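# Flip the upside-down carton and restack it

## Task

A carton at the top of a stack is lying with its bar code facing down. Flip it so the bar code faces up, then set it back on top of a stack, turned the same way as the cartons under it and aligned with them. Release it so it stays put with no help from the robot, then open the gripper and pull the arms away.

## Robot and tools

ROBOT. Two arms, left_arm and right_arm, each ending in a two-finger parallel gripper with a wrist camera (cam_left_wrist, cam_right_wrist, both 504x504). Base roots in the scene frame: left_arm at (+0.039, +0.311, 0) m, quat_wxyz (+0.998, 0, 0, +0.064); right_arm at (+0.001, -0.302, 0) m, quat_wxyz (+0.999, 0, 0, -0.051). Joint ranges (rad), base to hand: waist -2.618..3.054, shoulder 0..3.142, elbow 0..3.142, wrist pitch -1.571..1.571, wrist yaw -1.571..1.571, wrist roll -2.094..2.094. Elbows cannot fully straighten.

FRAMES. Reported poses share one scene frame: origin on the tabletop midway between the bases, +z up, +x away from the robot over the table, left_arm on the +y side. The arm names say nothing about image sides. Each gripper also has its own axes: the fingers extend along its +z and close along its y. end_effector_position is the point between the pads, roughly 1 cm short of the fingertips. Printed positions can be somewhat wrong, worse when reaching far.

execute_actions(actions, pictures). actions holds zero or one item. Empty list: just report the state. A motion item is {"rows": [...], "steps": n}: 1 to 15 rows, n at most 15 (default 15), each step lasting 1/30 s; row k is used on step k and the final row repeats to fill. A wait item is {"steps": n}, n up to 300, counted from the previous result, so thinking time is included. pictures (boolean) toggles images; they come by default. A refused call does nothing.

ROW FORMAT (used by rows and by move's target). One flat list of 14 numbers, each within [-1, 1], always covering both arms: left_arm dx, dy, dz, rx, ry, rz, opening, then right_arm the same seven. dx..rz are offsets, not poses, expressed in that gripper's own axes and measured from the gripper pose printed in the latest result that showed it (before any such result, and for a second or later call in the same reply, from where the hand actually is when the call begins). Every row is taken from that same reference, never from the row before. Scale: 1.0 equals 0.6 m of translation or 180 degrees; rx, ry, rz form one rotation vector. opening is absolute, not an offset: +1 fully open (0.094 m), -1 shut. Sending all-zero offsets is not idle: it pulls the hand back to the reference pose.

move(target, speed). target is one 14-number row as above. Each hand travels a straight line to its target; both finish together, taking 0.5 to 10 s, and are cut off at 10 s even if short. Rotation takes the shorter direction. speed is the top path speed in m/s, 0.002 to 0.5 (default 0.25); rotation is capped at twice that in rad/s. The opening is applied when the move starts. Paths ignore obstacles and the other arm; hands lag, wander, and may exceed speed near full reach. Faster contact means a harder hit; aiming beyond a contact presses harder. The result adds a move: line giving the ending (done, off_target, moving, held, fault; if only one arm is named, the other finished fine), which limits fired (paced = pose clipped; held = some steps blocked, after which the arm may jump fast), and each hand's distance to its target.

wait(seconds): 0 to 10 s, sends nothing new. zoom_image(camera, region): camera is cam_left_wrist or cam_right_wrist; region [x0, y0, x1, y1] in pixels from the top-left corner of that camera's latest image, no bigger than 504x504. read_manual(section): only licence texts; no motion. finished_scene(scene): ends the current scene for good and reports whether the goal holds; call it only after the carton rests on its own and the grippers are clear.

CONTROL DETAILS. Each step the commanded pose is clipped to within 70 mm and 16 degrees of the measured pose, then reached by damped inverse kinematics, position favoured over orientation. After an action ends an arm only continues to its last clipped pose, so long reaches need several calls; check the printed pose. Hands tend to stop about a centimetre or more low and can sag further; to keep an arm steady, in a reply's first call send the offset back to the desired pose and zeros afterwards, aiming higher if it still droops. The simulation runs while you think.

RESULT LINES. State line: left_arm: ... | right_arm: ... with position (m) and quat_wxyz. "pose unreachable" names an arm whose command a clearance check changed or blocked. HELD marks steps where your row was not fully sent. "Hand target" shows where each hand is being driven. grip_measured is the finger opening on the command scale; the last Joint positions value is the opening in metres; each gripper may read up to about 1 mm off. FAULT, OVER-TEMPERATURE FAULT and MOTOR HOT lines flag stops and heating.

GRIPPING. To hold, command an opening below grip_measured: about 0.03 lower gives a firm grip, smaller gaps a lighter one. In this task pad force is capped near 13 to 25 N each, so grip solidly and move gently; brief tugs on held items or nudges to loose ones may occur.

HEAT. Holding loads warms motors: warning from 75 °C, a 10 s arm stop at 90 °C, and at 100 °C the arm goes limp and drops. Avoid long loaded holds.

AVOID: knocking anything off the table (task fails), arms colliding or pressing each other, dropping or slamming the carton, hard pushes into the stack, and finishing while the robot still supports the carton.

Each tool is called after "Call:" in YAML: its name, and indented under it one key for each argument.

## Session

Call:
execute_actions:
  actions: []

Scene clock: 0.00 s of 4500.00 s.
left_arm: end_effector_position=(+0.2501, +0.3302, +0.2247) grip_measured=+1.000 end_effector_quat_wxyz=(+0.566, +0.439, +0.649, +0.259) | right_arm: end_effector_position=(+0.4989, +0.0726, +0.3030) grip_measured=+1.000 end_effector_quat_wxyz=(+0.293, -0.233, +0.760, +0.531)
Joint positions: left_arm=[ 0.733  0.287  0.457 -0.593  0.986  1.382  0.094] | right_arm=[ 0.519  2.323  2.359 -0.476 -0.898  0.416  0.094]
Joint velocities: left_arm=[-0.007 -0.002  0.012 -0.007  0.007 -0.007  0.   ] | right_arm=[-0.017  0.012 -0.007  0.022 -0.007 -0.066  0.   ]
Hand target (left_arm): +0.249, +0.328, +0.228; +0.568, +0.439, +0.647, +0.257
Hand target (right_arm): +0.496, +0.072, +0.317; +0.305, -0.243, +0.751, +0.533

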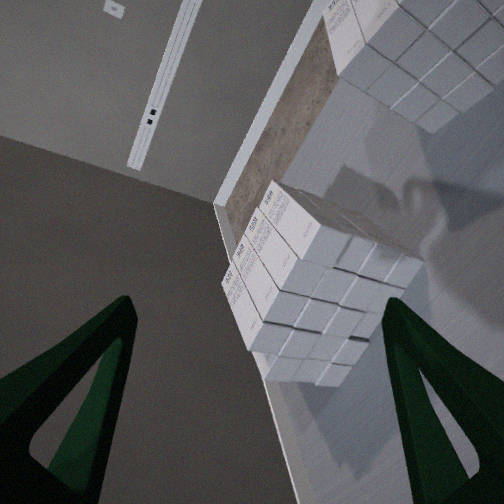

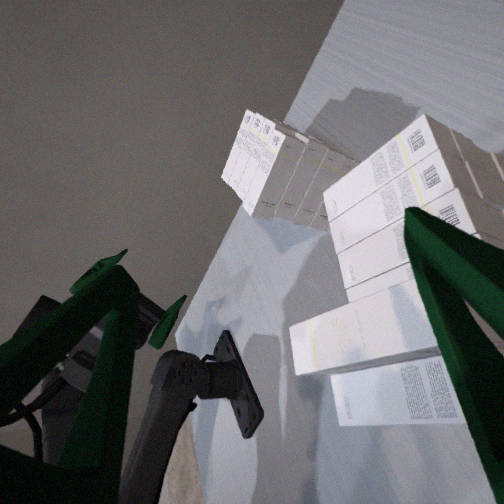

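Call:
move:
  target: [0,0,0,0,0,0,1,0.02,0.139,-0.123,0.261,0.107,-0.093,1]

Scene clock: 8.83 s of 4500.00 s.
left_arm: end_effector_position=(+0.2501, +0.3303, +0.2246) grip_measured=+1.000 end_effector_quat_wxyz=(+0.565, +0.439, +0.649, +0.259) | right_arm: end_effector_position=(+0.4252, +0.0306, +0.3504) grip_measured=+1.000 end_effector_quat_wxyz=(+0.392, -0.271, +0.869, +0.133)
Joint positions: left_arm=[ 0.733  0.287  0.457 -0.593  0.985  1.383  0.094] | right_arm=[ 0.775  2.233  2.827 -1.311  0.033  0.054  0.094]
Joint velocities: left_arm=[-0.002 -0.037  0.012 -0.037 -0.081  0.022  0.   ] | right_arm=[-0.002  0.017 -0.002  0.007  0.051 -0.022  0.   ]
Hand target (left_arm): +0.250, +0.330, +0.225; +0.566, +0.439, +0.649, +0.259
Hand target (right_arm): +0.420, +0.027, +0.369; +0.412, -0.271, +0.860, +0.133
Off the commanded pose (left_arm): 0.000 m, 0 deg.
Off the commanded pose (right_arm): 0.020 m, 12 deg.
elbow stopped short (right arm): the move would have taken joint 3 (elbow) straighter than the controller allows; a more bent joint 3 avoids this.
After step 90, 3.33 s passed at rest.
move: off_target (right_arm)

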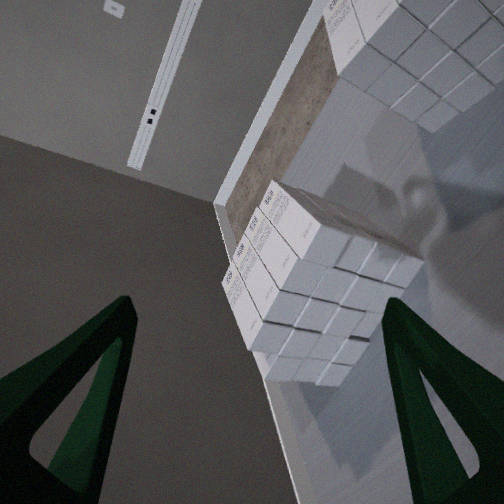

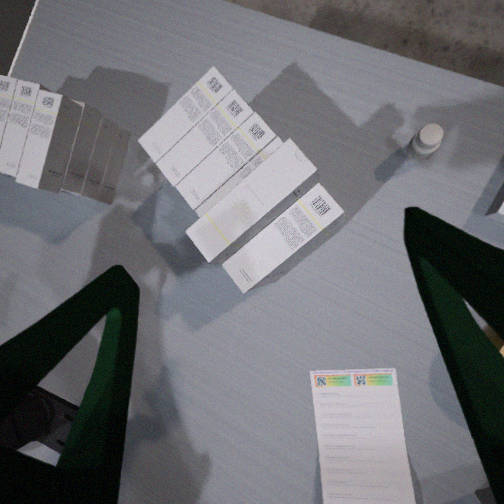

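Call:
move:
  target: [-0.248,-0.136,0.236,0.082,-0.132,-0.305,0.5,0.372,-0.015,-0.173,0.088,-0.27,-0.52,0.5]
  speed: 0.2

Scene clock: 56.97 s of 4500.00 s.
left_arm: end_effector_position=(+0.3631, +0.1455, +0.1974) grip_measured=+0.501 end_effector_quat_wxyz=(+0.674, +0.208, +0.682, -0.195) | right_arm: end_effector_position=(+0.2502, -0.1040, +0.2431) grip_measured=+0.502 end_effector_quat_wxyz=(+0.673, -0.683, +0.208, -0.192)
Joint positions: left_arm=[-0.507  1.202  0.258  0.928  0.199  0.017  0.071] | right_arm=[ 0.401  0.858  0.337  0.495 -0.698 -1.568  0.071]
Joint velocities: left_arm=[ 0.012  0.002  0.002  0.037  0.007  0.022 -0.   ] | right_arm=[ 0.007  0.017  0.002  0.022  0.066 -0.125 -0.001]
Hand target (left_arm): +0.362, +0.143, +0.196; +0.673, +0.207, +0.682, -0.198
Hand target (right_arm): +0.247, -0.106, +0.247; +0.678, -0.679, +0.202, -0.197
Off the commanded pose (left_arm): 0.007 m, 1 deg.
Off the commanded pose (right_arm): 0.009 m, 2 deg.
After step 90, 39.83 s passed at rest.
move: done

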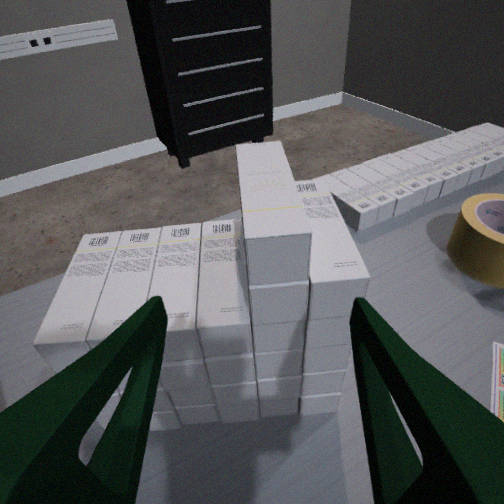

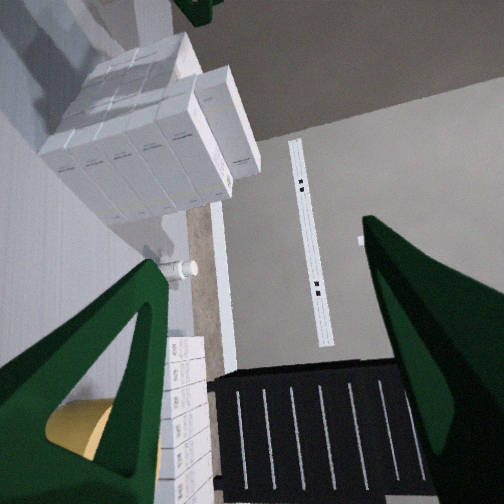

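Call:
move:
  target: [0.025,-0.026,0.063,-0.053,0,0,0.5,-0.0,0,0,0,0,0,0.5]
  speed: 0.06

Scene clock: 64.03 s of 4500.00 s.
left_arm: end_effector_position=(+0.3819, +0.1185, +0.1686) grip_measured=+0.501 end_effector_quat_wxyz=(+0.676, +0.157, +0.708, -0.131) | right_arm: end_effector_position=(+0.2499, -0.1038, +0.2432) grip_measured=+0.502 end_effector_quat_wxyz=(+0.673, -0.683, +0.207, -0.192)
Joint positions: left_arm=[-0.729  1.467  0.312  1.102 -0.191  0.017  0.071] | right_arm=[ 0.401  0.858  0.337  0.496 -0.7   -1.571  0.071]
Joint velocities: left_arm=[-0.007 -0.012 -0.017 -0.022 -0.007 -0.051  0.   ] | right_arm=[ 0.012 -0.007  0.017 -0.037  0.007 -0.022  0.   ]
Hand target (left_arm): +0.387, +0.112, +0.182; +0.689, +0.152, +0.695, -0.137
Hand target (right_arm): +0.250, -0.104, +0.243; +0.673, -0.683, +0.208, -0.192
Off the commanded pose (left_arm): 0.015 m, 2 deg.
Off the commanded pose (right_arm): 0.000 m, 0 deg.
After step 90, 2.17 s passed at rest.
move: off_target (left_arm)

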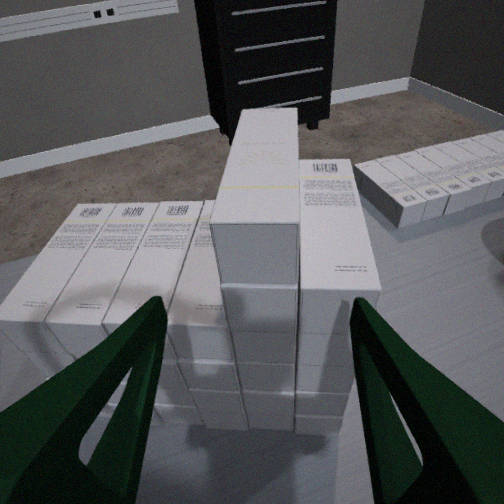

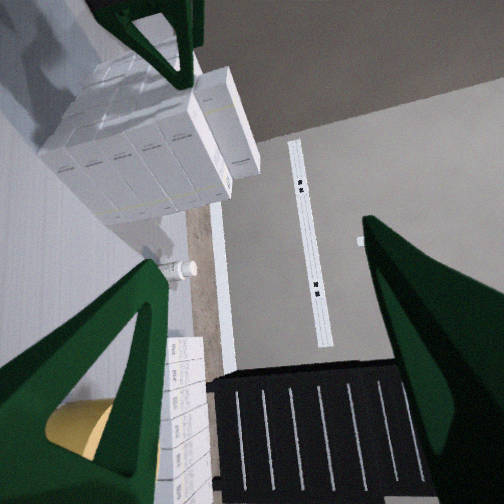

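Call:
move:
  target: [-0.042,0.0,0.028,0.006,-0.02,-0.012,0.5,0,0,0,0,0,0,0.5]
  speed: 0.03

Scene clock: 69.00 s of 4500.00 s.
left_arm: end_effector_position=(+0.3904, +0.1128, +0.1813) grip_measured=+0.501 end_effector_quat_wxyz=(+0.684, +0.153, +0.698, -0.150) | right_arm: end_effector_position=(+0.2499, -0.1038, +0.2432) grip_measured=+0.502 end_effector_quat_wxyz=(+0.673, -0.683, +0.206, -0.193)
Joint positions: left_arm=[-0.712  1.48   0.355  1.104 -0.152 -0.003  0.071] | right_arm=[ 0.401  0.858  0.337  0.496 -0.7   -1.573  0.071]
Joint velocities: left_arm=[-0.007  0.002 -0.012 -0.022  0.022  0.007 -0.   ] | right_arm=[-0.017  0.007 -0.002 -0.007 -0.051  0.007  0.001]
Hand target (left_arm): +0.398, +0.111, +0.193; +0.694, +0.146, +0.688, -0.155
Hand target (right_arm): +0.250, -0.104, +0.243; +0.673, -0.683, +0.207, -0.192
Off the commanded pose (left_arm): 0.014 m, 2 deg.
Off the commanded pose (right_arm): 0.000 m, 0 deg.
After step 90, 0.47 s passed at rest.
move: off_target (left_arm)

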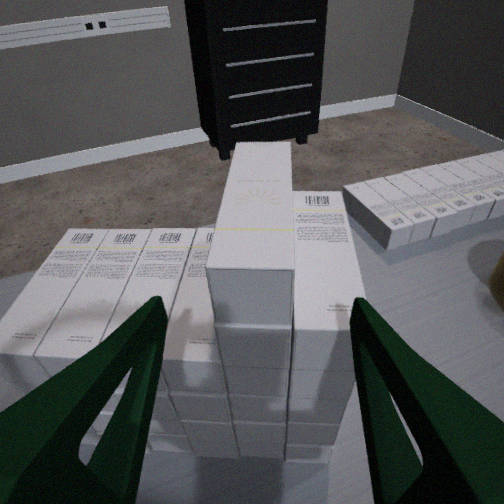

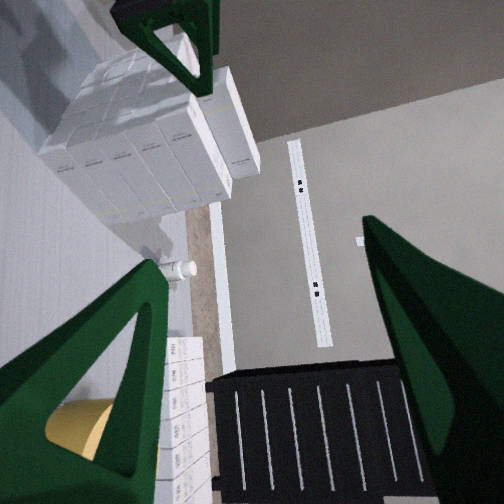

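Call:
move:
  target: [-0.033,0.004,0.05,0,-0.012,0,0.4,0,0,0,0,0,0,0.5]
  speed: 0.03

Scene clock: 73.70 s of 4500.00 s.
left_arm: end_effector_position=(+0.4115, +0.1038, +0.1949) grip_measured=+0.401 end_effector_quat_wxyz=(+0.693, +0.150, +0.688, -0.154) | right_arm: end_effector_position=(+0.2499, -0.1038, +0.2432) grip_measured=+0.502 end_effector_quat_wxyz=(+0.673, -0.684, +0.205, -0.193)
Joint positions: left_arm=[-0.693  1.542  0.449  1.102 -0.13  -0.002  0.066] | right_arm=[ 0.401  0.858  0.337  0.496 -0.7   -1.575  0.071]
Joint velocities: left_arm=[-0.027 -0.007  0.002 -0.037 -0.037 -0.007 -0.001] | right_arm=[-0.007 -0.002  0.012 -0.051 -0.007 -0.022 -0.001]
Hand target (left_arm): +0.419, +0.103, +0.201; +0.697, +0.150, +0.685, -0.152
Hand target (right_arm): +0.250, -0.104, +0.243; +0.673, -0.683, +0.206, -0.193
Off the commanded pose (left_arm): 0.010 m, 1 deg.
Off the commanded pose (right_arm): 0.000 m, 0 deg.
After step 90, 0.23 s passed at rest.
move: done

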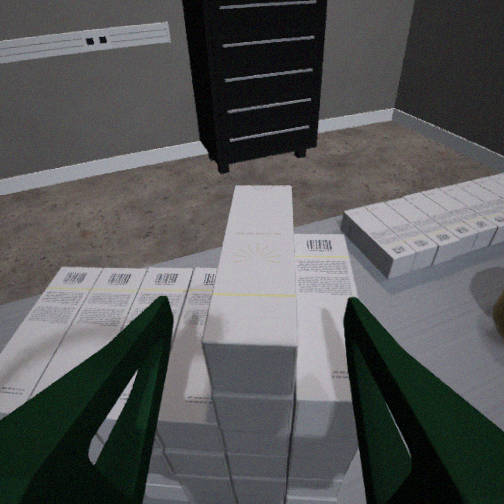

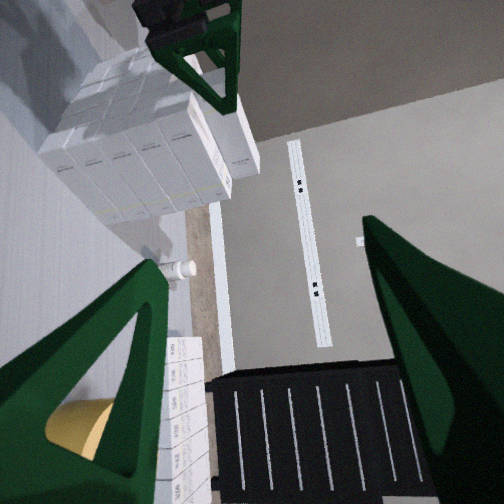

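Call:
move:
  target: [0.008,0.005,0.014,0,0,0,0.3,0,0,0,0,0,0,0.5]
  speed: 0.02

Scene clock: 77.50 s of 4500.00 s.
left_arm: end_effector_position=(+0.4146, +0.1032, +0.1810) grip_measured=+0.301 end_effector_quat_wxyz=(+0.683, +0.155, +0.697, -0.152) | right_arm: end_effector_position=(+0.2499, -0.1038, +0.2432) grip_measured=+0.502 end_effector_quat_wxyz=(+0.673, -0.684, +0.205, -0.194)
Joint positions: left_arm=[-0.687  1.583  0.449  1.114 -0.121 -0.002  0.061] | right_arm=[ 0.401  0.858  0.337  0.496 -0.7   -1.577  0.071]
Joint velocities: left_arm=[-0.012  0.022  0.002 -0.051 -0.051 -0.022  0.   ] | right_arm=[ 0.012  0.002  0.007 -0.066 -0.037  0.022 -0.001]
Hand target (left_arm): +0.420, +0.103, +0.190; +0.693, +0.150, +0.688, -0.154
Hand target (right_arm): +0.250, -0.104, +0.243; +0.673, -0.684, +0.205, -0.193
Off the commanded pose (left_arm): 0.011 m, 2 deg.
Off the commanded pose (right_arm): 0.000 m, 0 deg.
After step 90, 0.07 s passed at rest.
move: off_target (left_arm)

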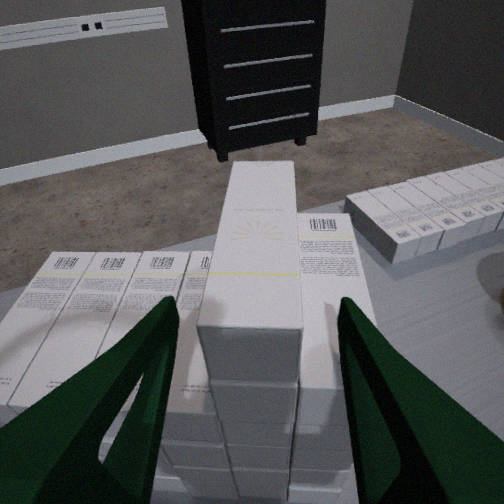

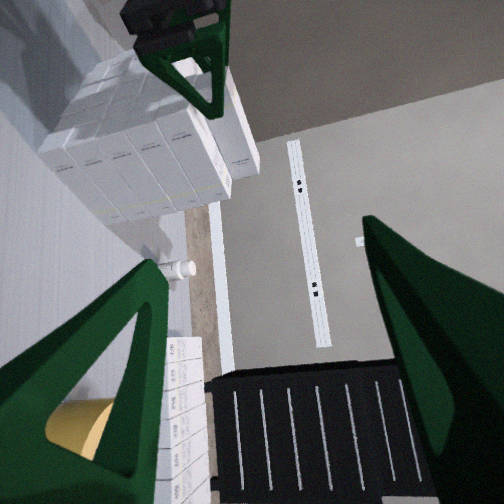

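Call:
move:
  target: [-0.006,0.002,0,0,0,0,-0.5,0,0,0,0,0,0,0.5]
  speed: 0.02

Call:
move:
  target: [-0.1,0,0,0,-0.01,0,-0.5,0,0,0,0,0,0,0.5]
  speed: 0.06

Scene clock: 88.10 s of 4500.00 s.
left_arm: end_effector_position=(+0.4145, +0.1031, +0.1812) grip_measured=-0.310 end_effector_quat_wxyz=(+0.684, +0.155, +0.697, -0.152) | right_arm: end_effector_position=(+0.2499, -0.1038, +0.2432) grip_measured=+0.502 end_effector_quat_wxyz=(+0.673, -0.684, +0.204, -0.195)
Joint positions: left_arm=[-0.687  1.583  0.449  1.115 -0.12  -0.002  0.032] | right_arm=[ 0.401  0.858  0.337  0.496 -0.7   -1.579  0.071]
Joint velocities: left_arm=[-0.012 -0.012 -0.027 -0.066 -0.037 -0.022 -0.   ] | right_arm=[ 0.007 -0.007  0.012 -0.007 -0.007 -0.037  0.   ]
Hand target (left_arm): +0.415, +0.104, +0.185; +0.684, +0.155, +0.697, -0.152
Hand target (right_arm): +0.250, -0.104, +0.243; +0.673, -0.684, +0.205, -0.194
Off the commanded pose (left_arm): 0.004 m, 0 deg.
Off the commanded pose (right_arm): 0.000 m, 0 deg.
After step 90, 6.90 s passed at rest.
move: done

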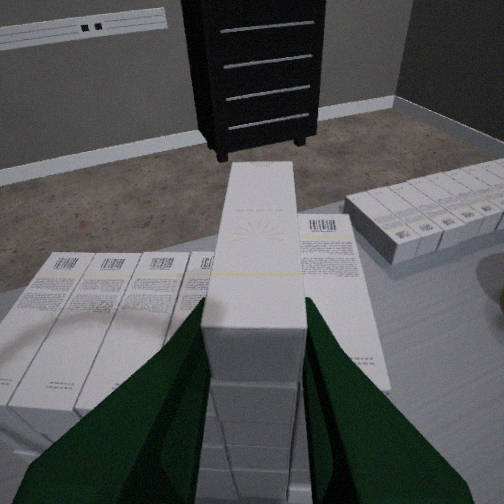

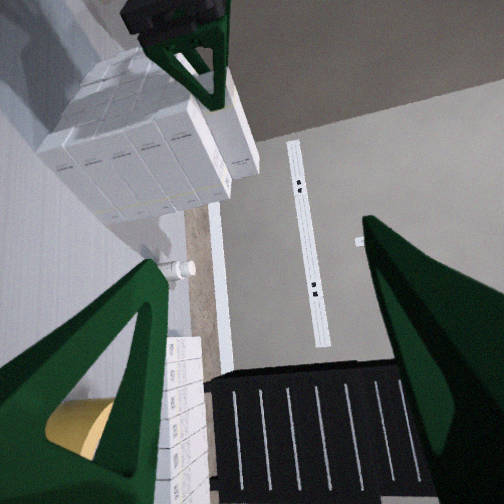

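Scene clock: 89.63 s of 4500.00 s.
left_arm: end_effector_position=(+0.4118, +0.1048, +0.2163) grip_measured=-0.310 end_effector_quat_wxyz=(+0.675, +0.158, +0.705, -0.149) | right_arm: end_effector_position=(+0.2499, -0.1038, +0.2432) grip_measured=+0.502 end_effector_quat_wxyz=(+0.672, -0.684, +0.203, -0.195)
Joint positions: left_arm=[-0.687  1.406  0.52   0.842 -0.12  -0.002  0.032] | right_arm=[ 0.401  0.858  0.337  0.496 -0.7   -1.581  0.071]
Joint velocities: left_arm=[-0.012 -0.022 -0.007 -0.007 -0.095 -0.007  0.   ] | right_arm=[-0.012 -0.002 -0.002 -0.022 -0.007 -0.022  0.001]
Hand target (left_arm): +0.414, +0.103, +0.241; +0.695, +0.153, +0.686, -0.154
Hand target (right_arm): +0.250, -0.104, +0.243; +0.673, -0.684, +0.204, -0.195
Off the commanded pose (left_arm): 0.025 m, 3 deg.
Off the commanded pose (right_arm): 0.000 m, 0 deg.
move: off_target (left_arm)

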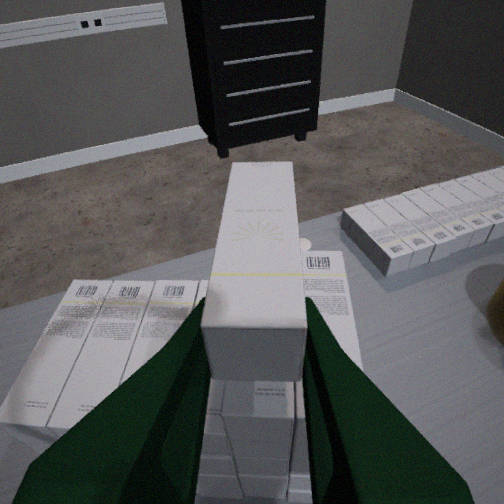

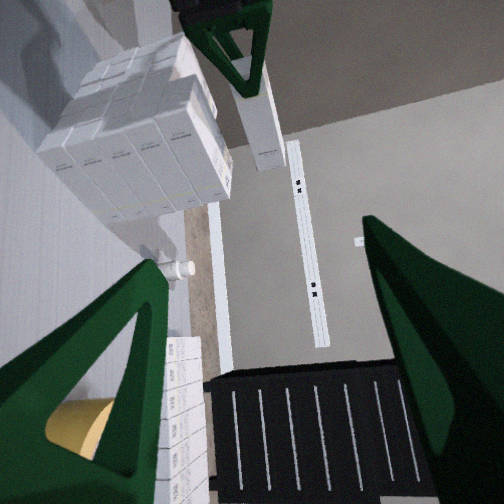

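Call:
move:
  target: [-0.06,-0.25,-0.176,0.043,-0.012,0,-0.5,0,0,0,0,0,0,0.5]
  speed: 0.12

Scene clock: 96.83 s of 4500.00 s.
left_arm: end_effector_position=(+0.2560, +0.0112, +0.2382) grip_measured=-0.310 end_effector_quat_wxyz=(+0.668, +0.214, +0.688, -0.187) | right_arm: end_effector_position=(+0.2499, -0.1038, +0.2432) grip_measured=+0.502 end_effector_quat_wxyz=(+0.672, -0.684, +0.203, -0.196)
Joint positions: left_arm=[-1.384  1.177  0.467  0.662 -0.68  -0.001  0.032] | right_arm=[ 0.401  0.858  0.337  0.496 -0.7   -1.583  0.071]
Joint velocities: left_arm=[-0.002 -0.007 -0.012 -0.037  0.007 -0.007 -0.001] | right_arm=[-0.007  0.012 -0.017 -0.081 -0.081  0.066 -0.001]
Hand target (left_arm): +0.255, +0.011, +0.255; +0.677, +0.203, +0.679, -0.197
Hand target (right_arm): +0.250, -0.104, +0.243; +0.673, -0.684, +0.203, -0.195
Off the commanded pose (left_arm): 0.018 m, 2 deg.
Off the commanded pose (right_arm): 0.000 m, 0 deg.
After step 90, 2.10 s passed at rest.
move: off_target (left_arm)

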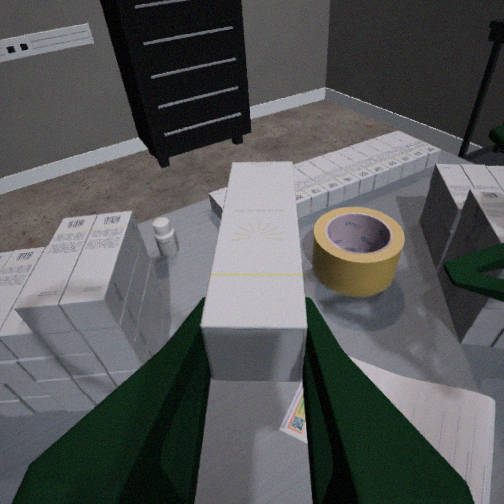

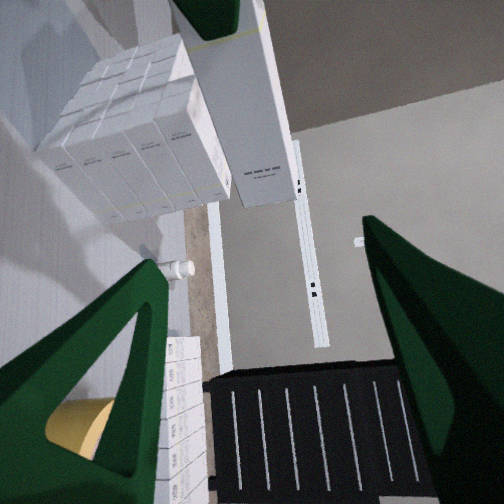

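Call:
move:
  target: [-0.02,0,0,0,-0.006,-0.008,-0.5,0,-0.006,0.105,0,0,0,0.6]
  speed: 0.05

Scene clock: 106.17 s of 4500.00 s.
left_arm: end_effector_position=(+0.2562, +0.0117, +0.2362) grip_measured=-0.310 end_effector_quat_wxyz=(+0.666, +0.214, +0.690, -0.184) | right_arm: end_effector_position=(+0.2792, -0.0556, +0.2335) grip_measured=+0.598 end_effector_quat_wxyz=(+0.664, -0.692, +0.208, -0.190)
Joint positions: left_arm=[-1.384  1.177  0.467  0.653 -0.683 -0.005  0.032] | right_arm=[ 0.584  1.143  0.436  0.654 -0.517 -1.583  0.075]
Joint velocities: left_arm=[ 0.017  0.002  0.002 -0.007  0.051  0.022 -0.   ] | right_arm=[-0.017  0.012 -0.017  0.007 -0.022 -0.007 -0.001]
Hand target (left_arm): +0.256, +0.011, +0.250; +0.672, +0.204, +0.684, -0.197
Hand target (right_arm): +0.283, -0.052, +0.247; +0.673, -0.684, +0.203, -0.196
Off the commanded pose (left_arm): 0.014 m, 2 deg.
Off the commanded pose (right_arm): 0.014 m, 2 deg.
After step 90, 4.67 s passed at rest.
move: off_target (left_arm, right_arm)

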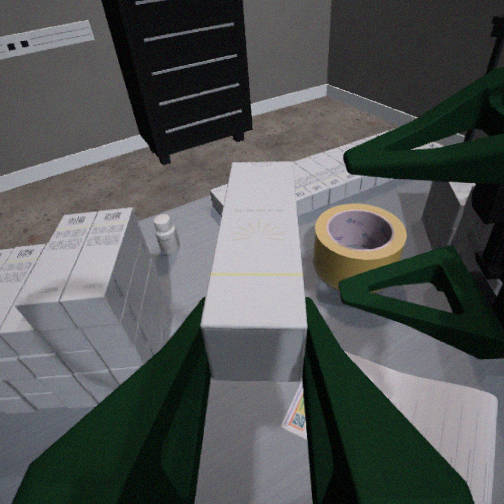

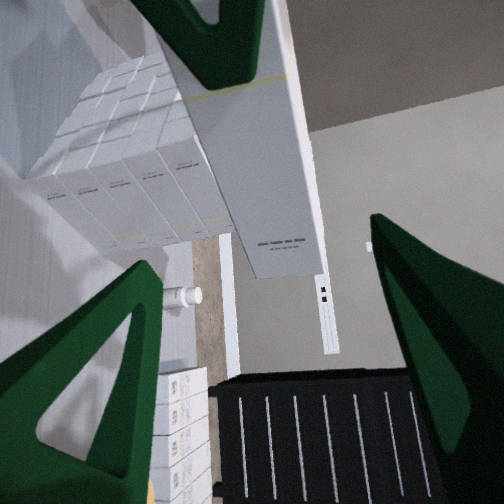

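Call:
move:
  target: [-0.02,0,0,0,0,0,-0.5,0,-0.032,0.078,0.01,0,0,0.6]
  speed: 0.04

Scene clock: 110.60 s of 4500.00 s.
left_arm: end_effector_position=(+0.2559, +0.0128, +0.2237) grip_measured=-0.310 end_effector_quat_wxyz=(+0.653, +0.232, +0.701, -0.167) | right_arm: end_effector_position=(+0.3009, -0.0206, +0.2378) grip_measured=+0.598 end_effector_quat_wxyz=(+0.665, -0.692, +0.209, -0.189)
Joint positions: left_arm=[-1.384  1.177  0.467  0.592 -0.683 -0.005  0.032] | right_arm=[ 0.67   1.314  0.557  0.708 -0.432 -1.575  0.075]
Joint velocities: left_arm=[-0.002  0.002 -0.012  0.007 -0.095 -0.051  0.   ] | right_arm=[ 0.012 -0.007 -0.017  0.037  0.022  0.007 -0.   ]
Hand target (left_arm): +0.256, +0.012, +0.248; +0.666, +0.214, +0.690, -0.185
Hand target (right_arm): +0.304, -0.016, +0.251; +0.675, -0.682, +0.206, -0.193
Off the commanded pose (left_arm): 0.025 m, 3 deg.
Off the commanded pose (right_arm): 0.014 m, 2 deg.
move: off_target (left_arm, right_arm)

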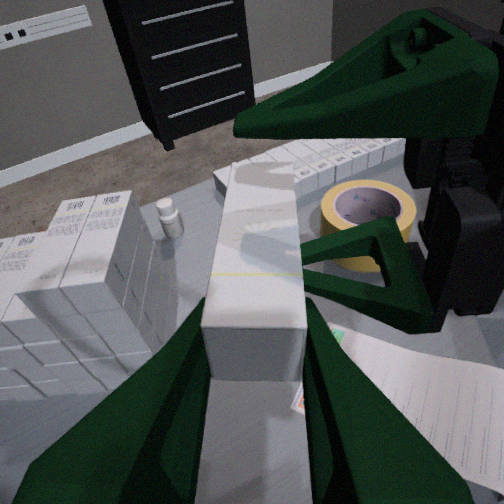

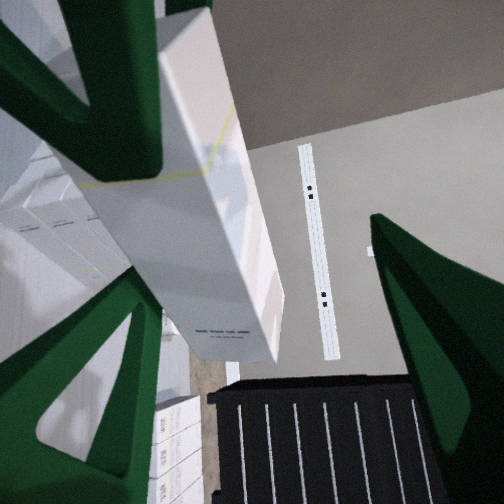

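Call:
move:
  target: [-0.045,0,0,0,-0.025,-0.024,-0.5,0,-0.02,0,0.01,0,0,0.6]
  speed: 0.03

Scene clock: 116.90 s of 4500.00 s.
left_arm: end_effector_position=(+0.2561, +0.0119, +0.2332) grip_measured=-0.310 end_effector_quat_wxyz=(+0.663, +0.217, +0.693, -0.182) | right_arm: end_effector_position=(+0.3010, -0.0207, +0.2384) grip_measured=+0.598 end_effector_quat_wxyz=(+0.666, -0.691, +0.209, -0.189)
Joint positions: left_arm=[-1.384  1.177  0.467  0.638 -0.683 -0.01   0.032] | right_arm=[ 0.67   1.314  0.557  0.71  -0.431 -1.573  0.075]
Joint velocities: left_arm=[-0.012  0.002  0.002 -0.037  0.037  0.007 -0.001] | right_arm=[-0.002 -0.012  0.007 -0.007  0.007 -0.007 -0.   ]
Hand target (left_arm): +0.257, +0.010, +0.251; +0.674, +0.199, +0.683, -0.200
Hand target (right_arm): +0.301, -0.020, +0.250; +0.676, -0.681, +0.206, -0.192
Off the commanded pose (left_arm): 0.017 m, 3 deg.
Off the commanded pose (right_arm): 0.011 m, 2 deg.
After step 90, 1.23 s passed at rest.
move: off_target (left_arm, right_arm)

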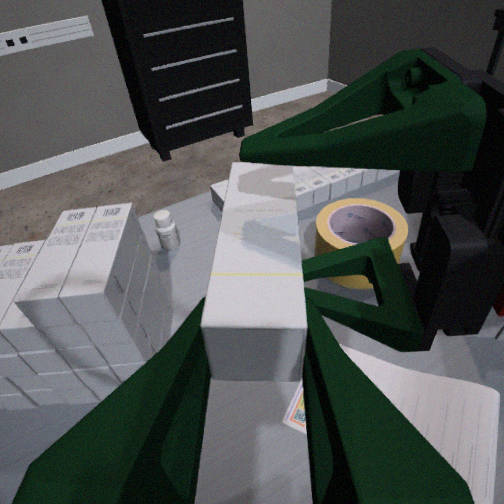

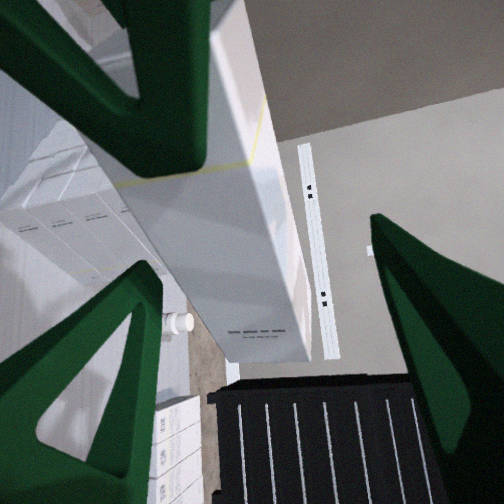

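Call:
move:
  target: [-0.03,0,0,0,-0.012,-0.012,-0.5,0,0.008,0,0.01,0,0,0.6]
  speed: 0.02

Scene clock: 127.33 s of 4500.00 s.
left_arm: end_effector_position=(+0.2561, +0.0119, +0.2335) grip_measured=-0.310 end_effector_quat_wxyz=(+0.663, +0.216, +0.693, -0.182) | right_arm: end_effector_position=(+0.3013, -0.0206, +0.2390) grip_measured=+0.598 end_effector_quat_wxyz=(+0.677, -0.680, +0.201, -0.198)
Joint positions: left_arm=[-1.384  1.177  0.467  0.64  -0.683 -0.01   0.032] | right_arm=[ 0.67   1.338  0.533  0.798 -0.431 -1.572  0.075]
Joint velocities: left_arm=[-0.017  0.027 -0.007 -0.007 -0.007 -0.066  0.   ] | right_arm=[ 0.002  0.012 -0.007 -0.007 -0.007  0.007  0.   ]
Hand target (left_arm): +0.256, +0.011, +0.251; +0.672, +0.201, +0.684, -0.198
Hand target (right_arm): +0.301, -0.021, +0.234; +0.676, -0.680, +0.206, -0.192
Off the commanded pose (left_arm): 0.018 m, 3 deg.
Off the commanded pose (right_arm): 0.005 m, 1 deg.
After step 90, 5.90 s passed at rest.
move: off_target (left_arm)

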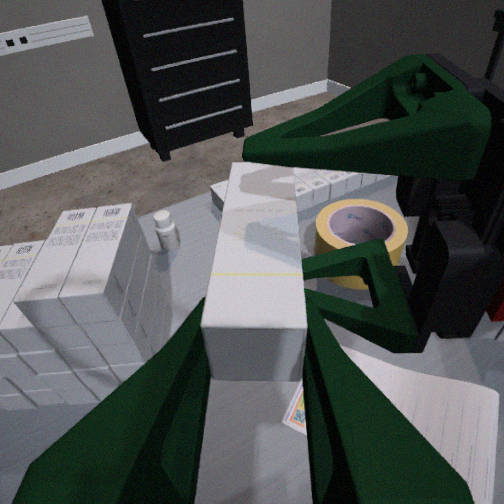

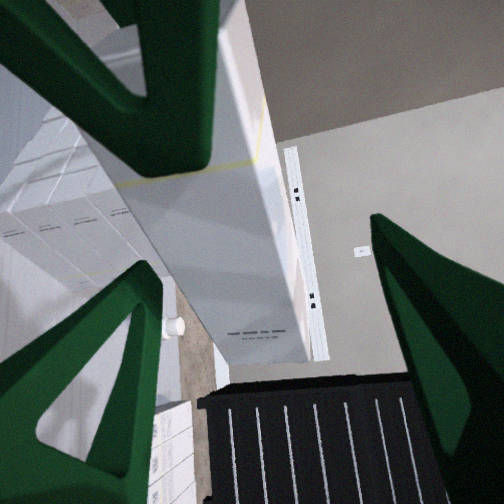

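Call:
move:
  target: [-0.03,0,0,0,-0.012,-0.012,-0.5,0,0.016,0.004,0,0,0.006,0.4]
  speed: 0.02

Scene clock: 131.97 s of 4500.00 s.
left_arm: end_effector_position=(+0.2561, +0.0119, +0.2335) grip_measured=-0.310 end_effector_quat_wxyz=(+0.663, +0.216, +0.693, -0.183) | right_arm: end_effector_position=(+0.3042, -0.0187, +0.2374) grip_measured=+0.402 end_effector_quat_wxyz=(+0.680, -0.676, +0.200, -0.199)
Joint positions: left_arm=[-1.384  1.177  0.467  0.64  -0.683 -0.011  0.032] | right_arm=[ 0.67   1.366  0.533  0.839 -0.431 -1.566  0.066]
Joint velocities: left_arm=[-0.002  0.012  0.002  0.007  0.037 -0.007 -0.001] | right_arm=[-0.007 -0.002  0.017  0.007 -0.037  0.007 -0.001]
Hand target (left_arm): +0.256, +0.011, +0.251; +0.673, +0.200, +0.684, -0.199
Hand target (right_arm): +0.303, -0.019, +0.230; +0.678, -0.678, +0.207, -0.192
Off the commanded pose (left_arm): 0.018 m, 3 deg.
Off the commanded pose (right_arm): 0.008 m, 1 deg.
After step 90, 0.07 s passed at rest.
move: off_target (left_arm)

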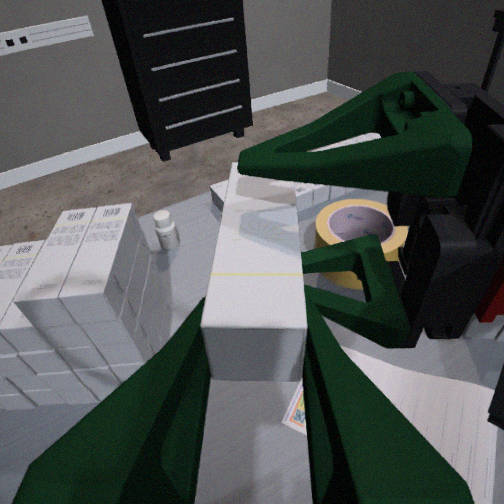

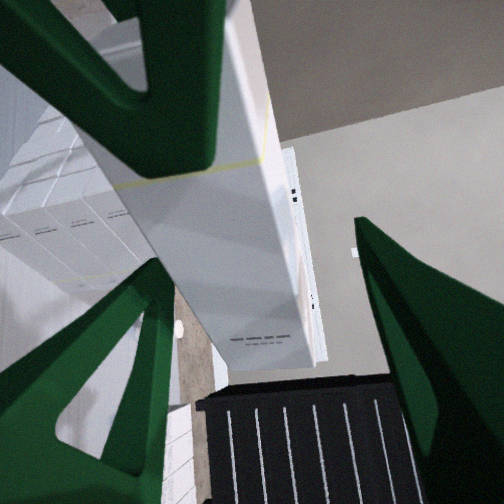

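Call:
move:
  target: [-0.03,0,0,0,-0.012,-0.012,-0.5,0,0.012,0,0,0,0,-0.5]
  speed: 0.02

Call:
move:
  target: [0,0,0,0,0,0,0.3,0,0,0,0,0,0,-0.5]
  speed: 0.02

Call:
move:
  target: [-0.025,0,-0.11,0,-0.01,-0.01,0.3,0,0,0,0,0,0,-0.5]
  speed: 0.06

Scene clock: 140.83 s of 4500.00 s.
left_arm: end_effector_position=(+0.2566, +0.0125, +0.2340) grip_measured=-0.310 end_effector_quat_wxyz=(+0.663, +0.212, +0.694, -0.183) | right_arm: end_effector_position=(+0.3052, -0.0179, +0.2373) grip_measured=-0.303 end_effector_quat_wxyz=(+0.682, -0.675, +0.198, -0.200)
Joint positions: left_arm=[-1.384  1.177  0.467  0.642 -0.688 -0.015  0.032] | right_arm=[ 0.67   1.379  0.533  0.858 -0.432 -1.566  0.033]
Joint velocities: left_arm=[ 0.002  0.007 -0.002 -0.022 -0.007  0.037 -0.001] | right_arm=[ 0.012  0.002  0.017  0.007 -0.051  0.007  0.001]
Hand target (left_arm): +0.256, +0.011, +0.251; +0.672, +0.200, +0.684, -0.199
Hand target (right_arm): +0.304, -0.019, +0.230; +0.680, -0.677, +0.200, -0.199
Off the commanded pose (left_arm): 0.018 m, 3 deg.
Off the commanded pose (right_arm): 0.007 m, 0 deg.
After step 90, 4.30 s passed at rest.
move: off_target (left_arm)

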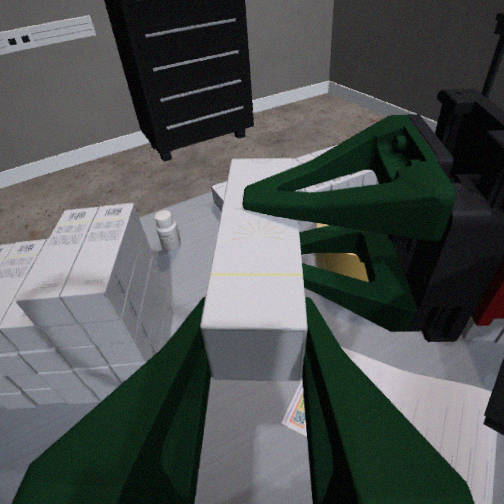

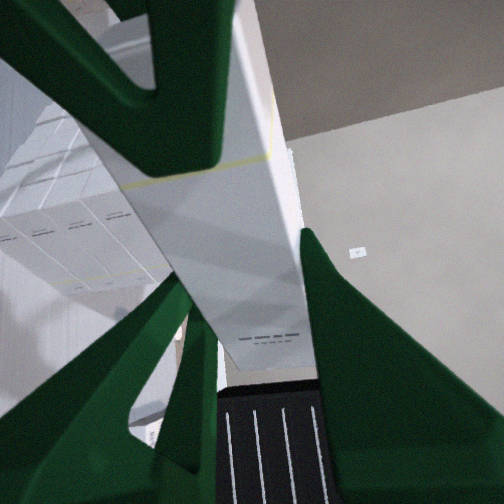

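Scene clock: 141.33 s of 4500.00 s.
left_arm: end_effector_position=(+0.2566, +0.0126, +0.2340) grip_measured=+0.299 end_effector_quat_wxyz=(+0.664, +0.212, +0.694, -0.183) | right_arm: end_effector_position=(+0.3052, -0.0179, +0.2368) grip_measured=-0.303 end_effector_quat_wxyz=(+0.682, -0.675, +0.197, -0.201)
Joint positions: left_arm=[-1.384  1.177  0.467  0.642 -0.688 -0.015  0.061] | right_arm=[ 0.67   1.379  0.533  0.857 -0.432 -1.568  0.033]
Joint velocities: left_arm=[-0.012  0.002 -0.012 -0.007 -0.022 -0.007  0.   ] | right_arm=[ 0.002 -0.007  0.002  0.007  0.022 -0.037 -0.001]
Hand target (left_arm): +0.257, +0.013, +0.234; +0.664, +0.212, +0.694, -0.183
Hand target (right_arm): +0.305, -0.018, +0.237; +0.682, -0.675, +0.198, -0.200
Off the commanded pose (left_arm): 0.000 m, 0 deg.
Off the commanded pose (right_arm): 0.000 m, 0 deg.
move: done

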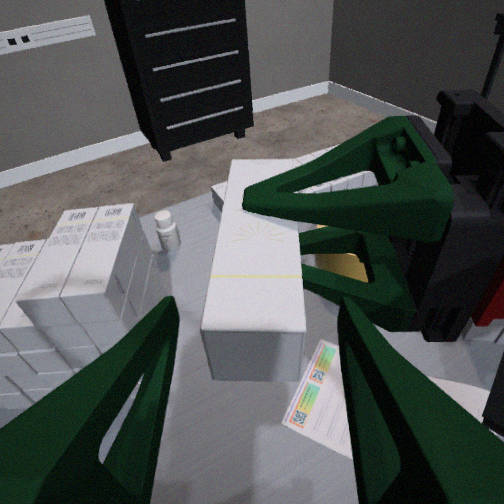

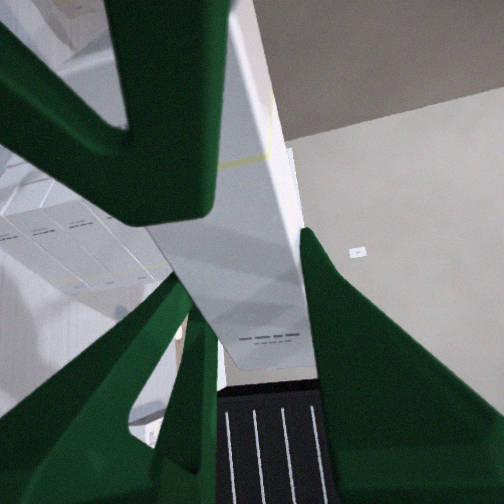

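Scene clock: 142.97 s of 4500.00 s.
left_arm: end_effector_position=(+0.2033, +0.0426, +0.2565) grip_measured=+0.299 end_effector_quat_wxyz=(+0.675, +0.196, +0.684, -0.198) | right_arm: end_effector_position=(+0.3052, -0.0179, +0.2364) grip_measured=-0.303 end_effector_quat_wxyz=(+0.681, -0.676, +0.197, -0.201)
Joint positions: left_arm=[-1.627  0.922  0.404  0.498 -0.933 -0.021  0.061] | right_arm=[ 0.67   1.379  0.533  0.855 -0.432 -1.571  0.033]
Joint velocities: left_arm=[ 0.017 -0.002  0.002 -0.095 -0.081  0.037  0.001] | right_arm=[ 0.012 -0.007 -0.017 -0.022 -0.007 -0.022 -0.001]
Hand target (left_arm): +0.201, +0.046, +0.252; +0.672, +0.199, +0.685, -0.196
Hand target (right_arm): +0.305, -0.018, +0.237; +0.682, -0.675, +0.197, -0.201
Off the commanded pose (left_arm): 0.006 m, 1 deg.
Off the commanded pose (right_arm): 0.000 m, 0 deg.
move: done

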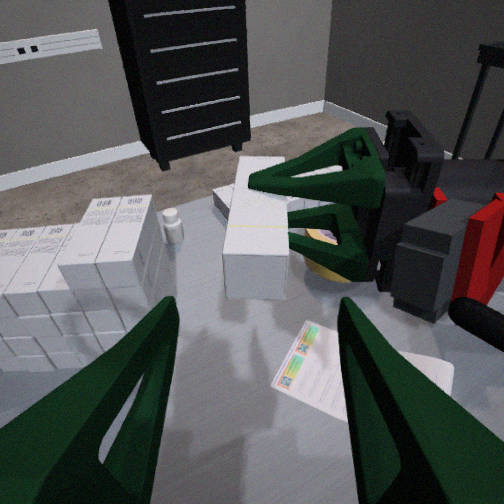

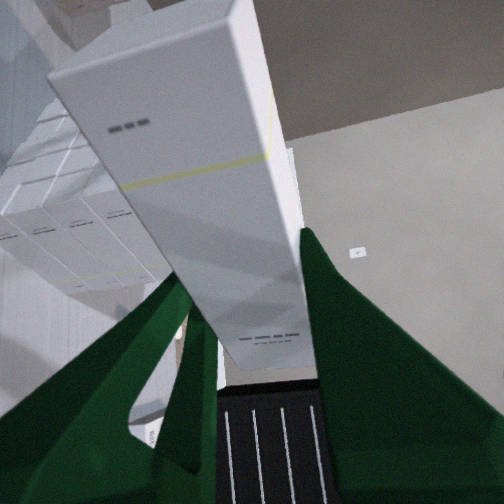

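Roll right by +180°.

Call:
move:
  target: [0,0,0,0,0,0,0.3,0,-0.01,0,0,0,0.5,-0.5]
  speed: 0.3

Call:
move:
  target: [0,0,0,0,0,0,0.3,-0.01,0,0,0,0,0.5,-0.5]
  speed: 0.3

Scene clock: 148.50 s of 4500.00 s.
left_arm: end_effector_position=(+0.2034, +0.0428, +0.2561) grip_measured=+0.299 end_effector_quat_wxyz=(+0.674, +0.196, +0.684, -0.197) | right_arm: end_effector_position=(+0.3051, -0.0179, +0.2269) grip_measured=-0.304 end_effector_quat_wxyz=(+0.610, -0.342, +0.630, +0.336)
Joint positions: left_arm=[-1.627  0.922  0.404  0.497 -0.934 -0.022  0.061] | right_arm=[ 0.67   1.379  0.533  0.814 -0.432 -0.006  0.033]
Joint velocities: left_arm=[-0.002 -0.022  0.002  0.037  0.022 -0.022  0.   ] | right_arm=[-0.027  0.017  0.007 -0.022 -0.022  0.125  0.   ]
Hand target (left_arm): +0.203, +0.043, +0.256; +0.675, +0.196, +0.684, -0.198
Hand target (right_arm): +0.305, -0.018, +0.242; +0.624, -0.339, +0.617, +0.339
Off the commanded pose (left_arm): 0.000 m, 0 deg.
Off the commanded pose (right_arm): 0.015 m, 2 deg.
move: off_target (right_arm)

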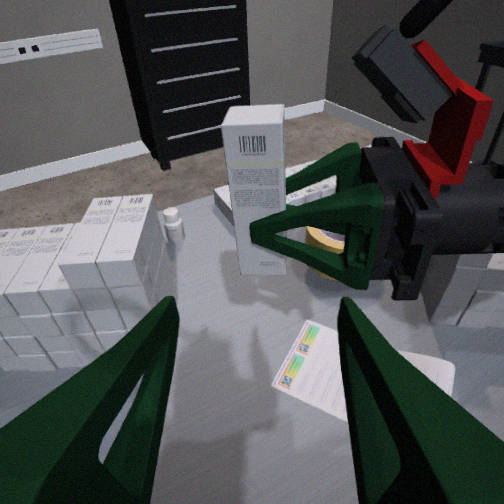

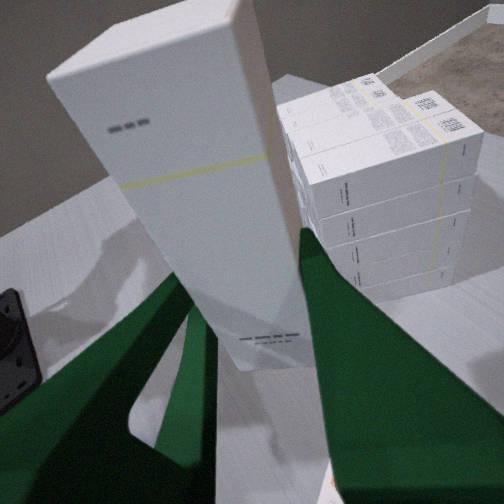

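Scene clock: 151.73 s of 4500.00 s.
left_arm: end_effector_position=(+0.2034, +0.0428, +0.2561) grip_measured=+0.299 end_effector_quat_wxyz=(+0.674, +0.196, +0.684, -0.197) | right_arm: end_effector_position=(+0.3046, -0.0182, +0.2169) grip_measured=-0.304 end_effector_quat_wxyz=(+0.184, +0.214, +0.699, +0.658)
Joint positions: left_arm=[-1.627  0.922  0.404  0.497 -0.934 -0.022  0.061] | right_arm=[ 0.67   1.379  0.533  0.771 -0.432  1.565  0.033]
Joint velocities: left_arm=[ 0.012 -0.012 -0.007 -0.007 -0.051 -0.022 -0.   ] | right_arm=[-0.007 -0.017 -0.017 -0.022 -0.022 -0.022  0.   ]
Hand target (left_arm): +0.203, +0.043, +0.256; +0.674, +0.196, +0.684, -0.197
Hand target (right_arm): +0.305, -0.018, +0.233; +0.194, +0.204, +0.687, +0.669
Off the commanded pose (left_arm): 0.000 m, 0 deg.
Off the commanded pose (right_arm): 0.016 m, 2 deg.
move: off_target (right_arm)

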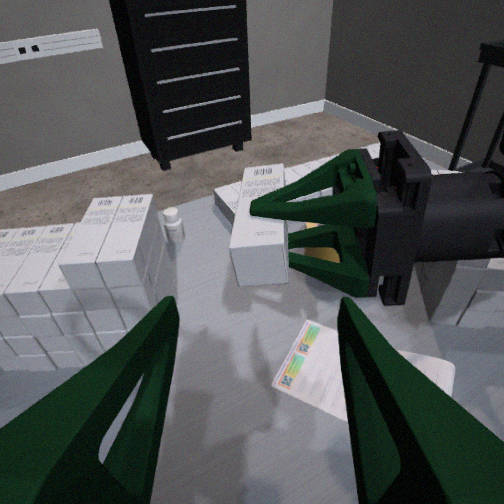

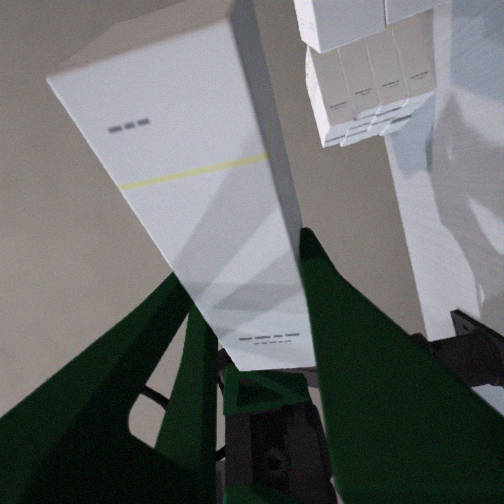

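Call:
move:
  target: [0.015,0.007,0.073,0,0,0,0.3,0,0.045,0,-0.03,0,0,-0.5]
  speed: 0.05

Scene clock: 156.83 s of 4500.00 s.
left_arm: end_effector_position=(+0.2391, +0.0271, +0.2342) grip_measured=+0.299 end_effector_quat_wxyz=(+0.667, +0.206, +0.691, -0.189) | right_arm: end_effector_position=(+0.3052, -0.0179, +0.2303) grip_measured=-0.304 end_effector_quat_wxyz=(+0.181, +0.217, +0.679, +0.678)
Joint positions: left_arm=[-1.447  1.082  0.404  0.624 -0.751 -0.022  0.061] | right_arm=[ 0.67   1.379  0.533  0.828 -0.432  1.611  0.033]
Joint velocities: left_arm=[ 0.007  0.027  0.012 -0.007  0.051 -0.037 -0.001] | right_arm=[-0.002  0.002 -0.007 -0.022 -0.007 -0.007  0.   ]
Hand target (left_arm): +0.242, +0.024, +0.247; +0.674, +0.196, +0.684, -0.197
Hand target (right_arm): +0.306, -0.017, +0.244; +0.193, +0.205, +0.667, +0.690
Off the commanded pose (left_arm): 0.013 m, 2 deg.
Off the commanded pose (right_arm): 0.014 m, 3 deg.
After step 90, 0.70 s passed at rest.
move: off_target (left_arm, right_arm)

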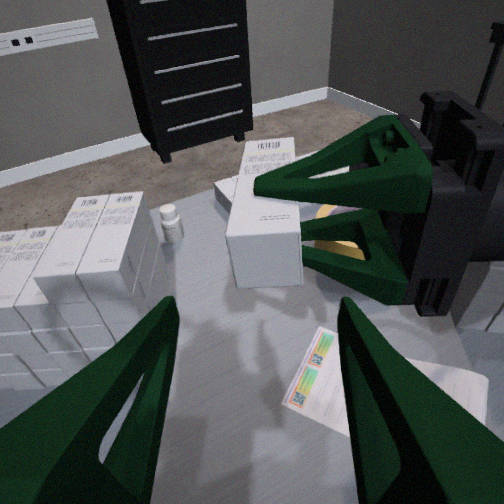

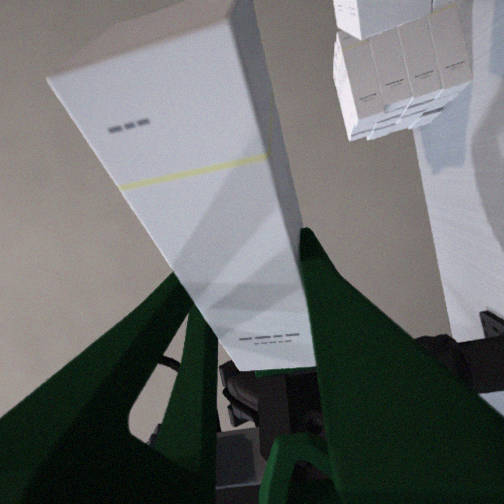

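Call:
move:
  target: [-0.015,-0.007,0.08,0,0,0,0.2,0,0.02,0,0,0,0,-0.5]
  speed: 0.04

Scene clock: 165.10 s of 4500.00 s.
left_arm: end_effector_position=(+0.2731, +0.0030, +0.2264) grip_measured=+0.201 end_effector_quat_wxyz=(+0.657, +0.217, +0.699, -0.179) | right_arm: end_effector_position=(+0.3044, -0.0183, +0.2139) grip_measured=-0.304 end_effector_quat_wxyz=(+0.164, +0.234, +0.696, +0.658)
Joint positions: left_arm=[-1.328  1.258  0.503  0.666 -0.63  -0.019  0.056] | right_arm=[ 0.67   1.379  0.533  0.758 -0.432  1.614  0.033]
Joint velocities: left_arm=[-0.002 -0.002  0.012  0.051 -0.037 -0.037  0.   ] | right_arm=[ 0.012 -0.007  0.002  0.022  0.022 -0.007  0.   ]
Hand target (left_arm): +0.277, -0.001, +0.242; +0.667, +0.206, +0.691, -0.189
Hand target (right_arm): +0.305, -0.018, +0.242; +0.181, +0.217, +0.679, +0.678
Off the commanded pose (left_arm): 0.016 m, 2 deg.
Off the commanded pose (right_arm): 0.028 m, 4 deg.
After step 90, 3.73 s passed at rest.
move: off_target (left_arm, right_arm)

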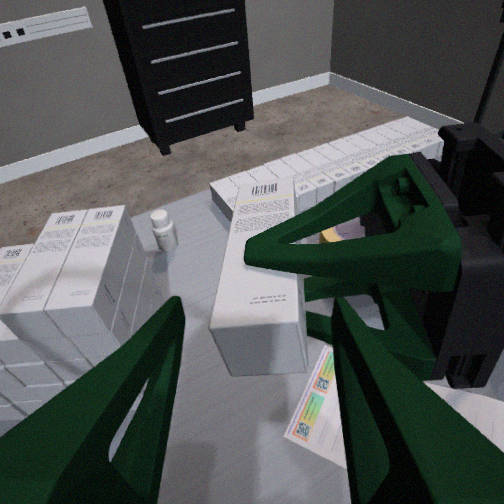

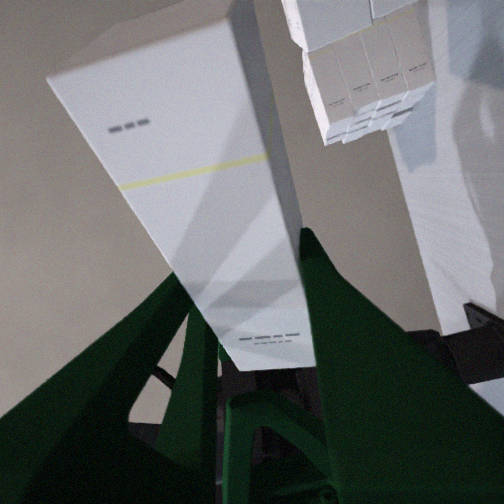

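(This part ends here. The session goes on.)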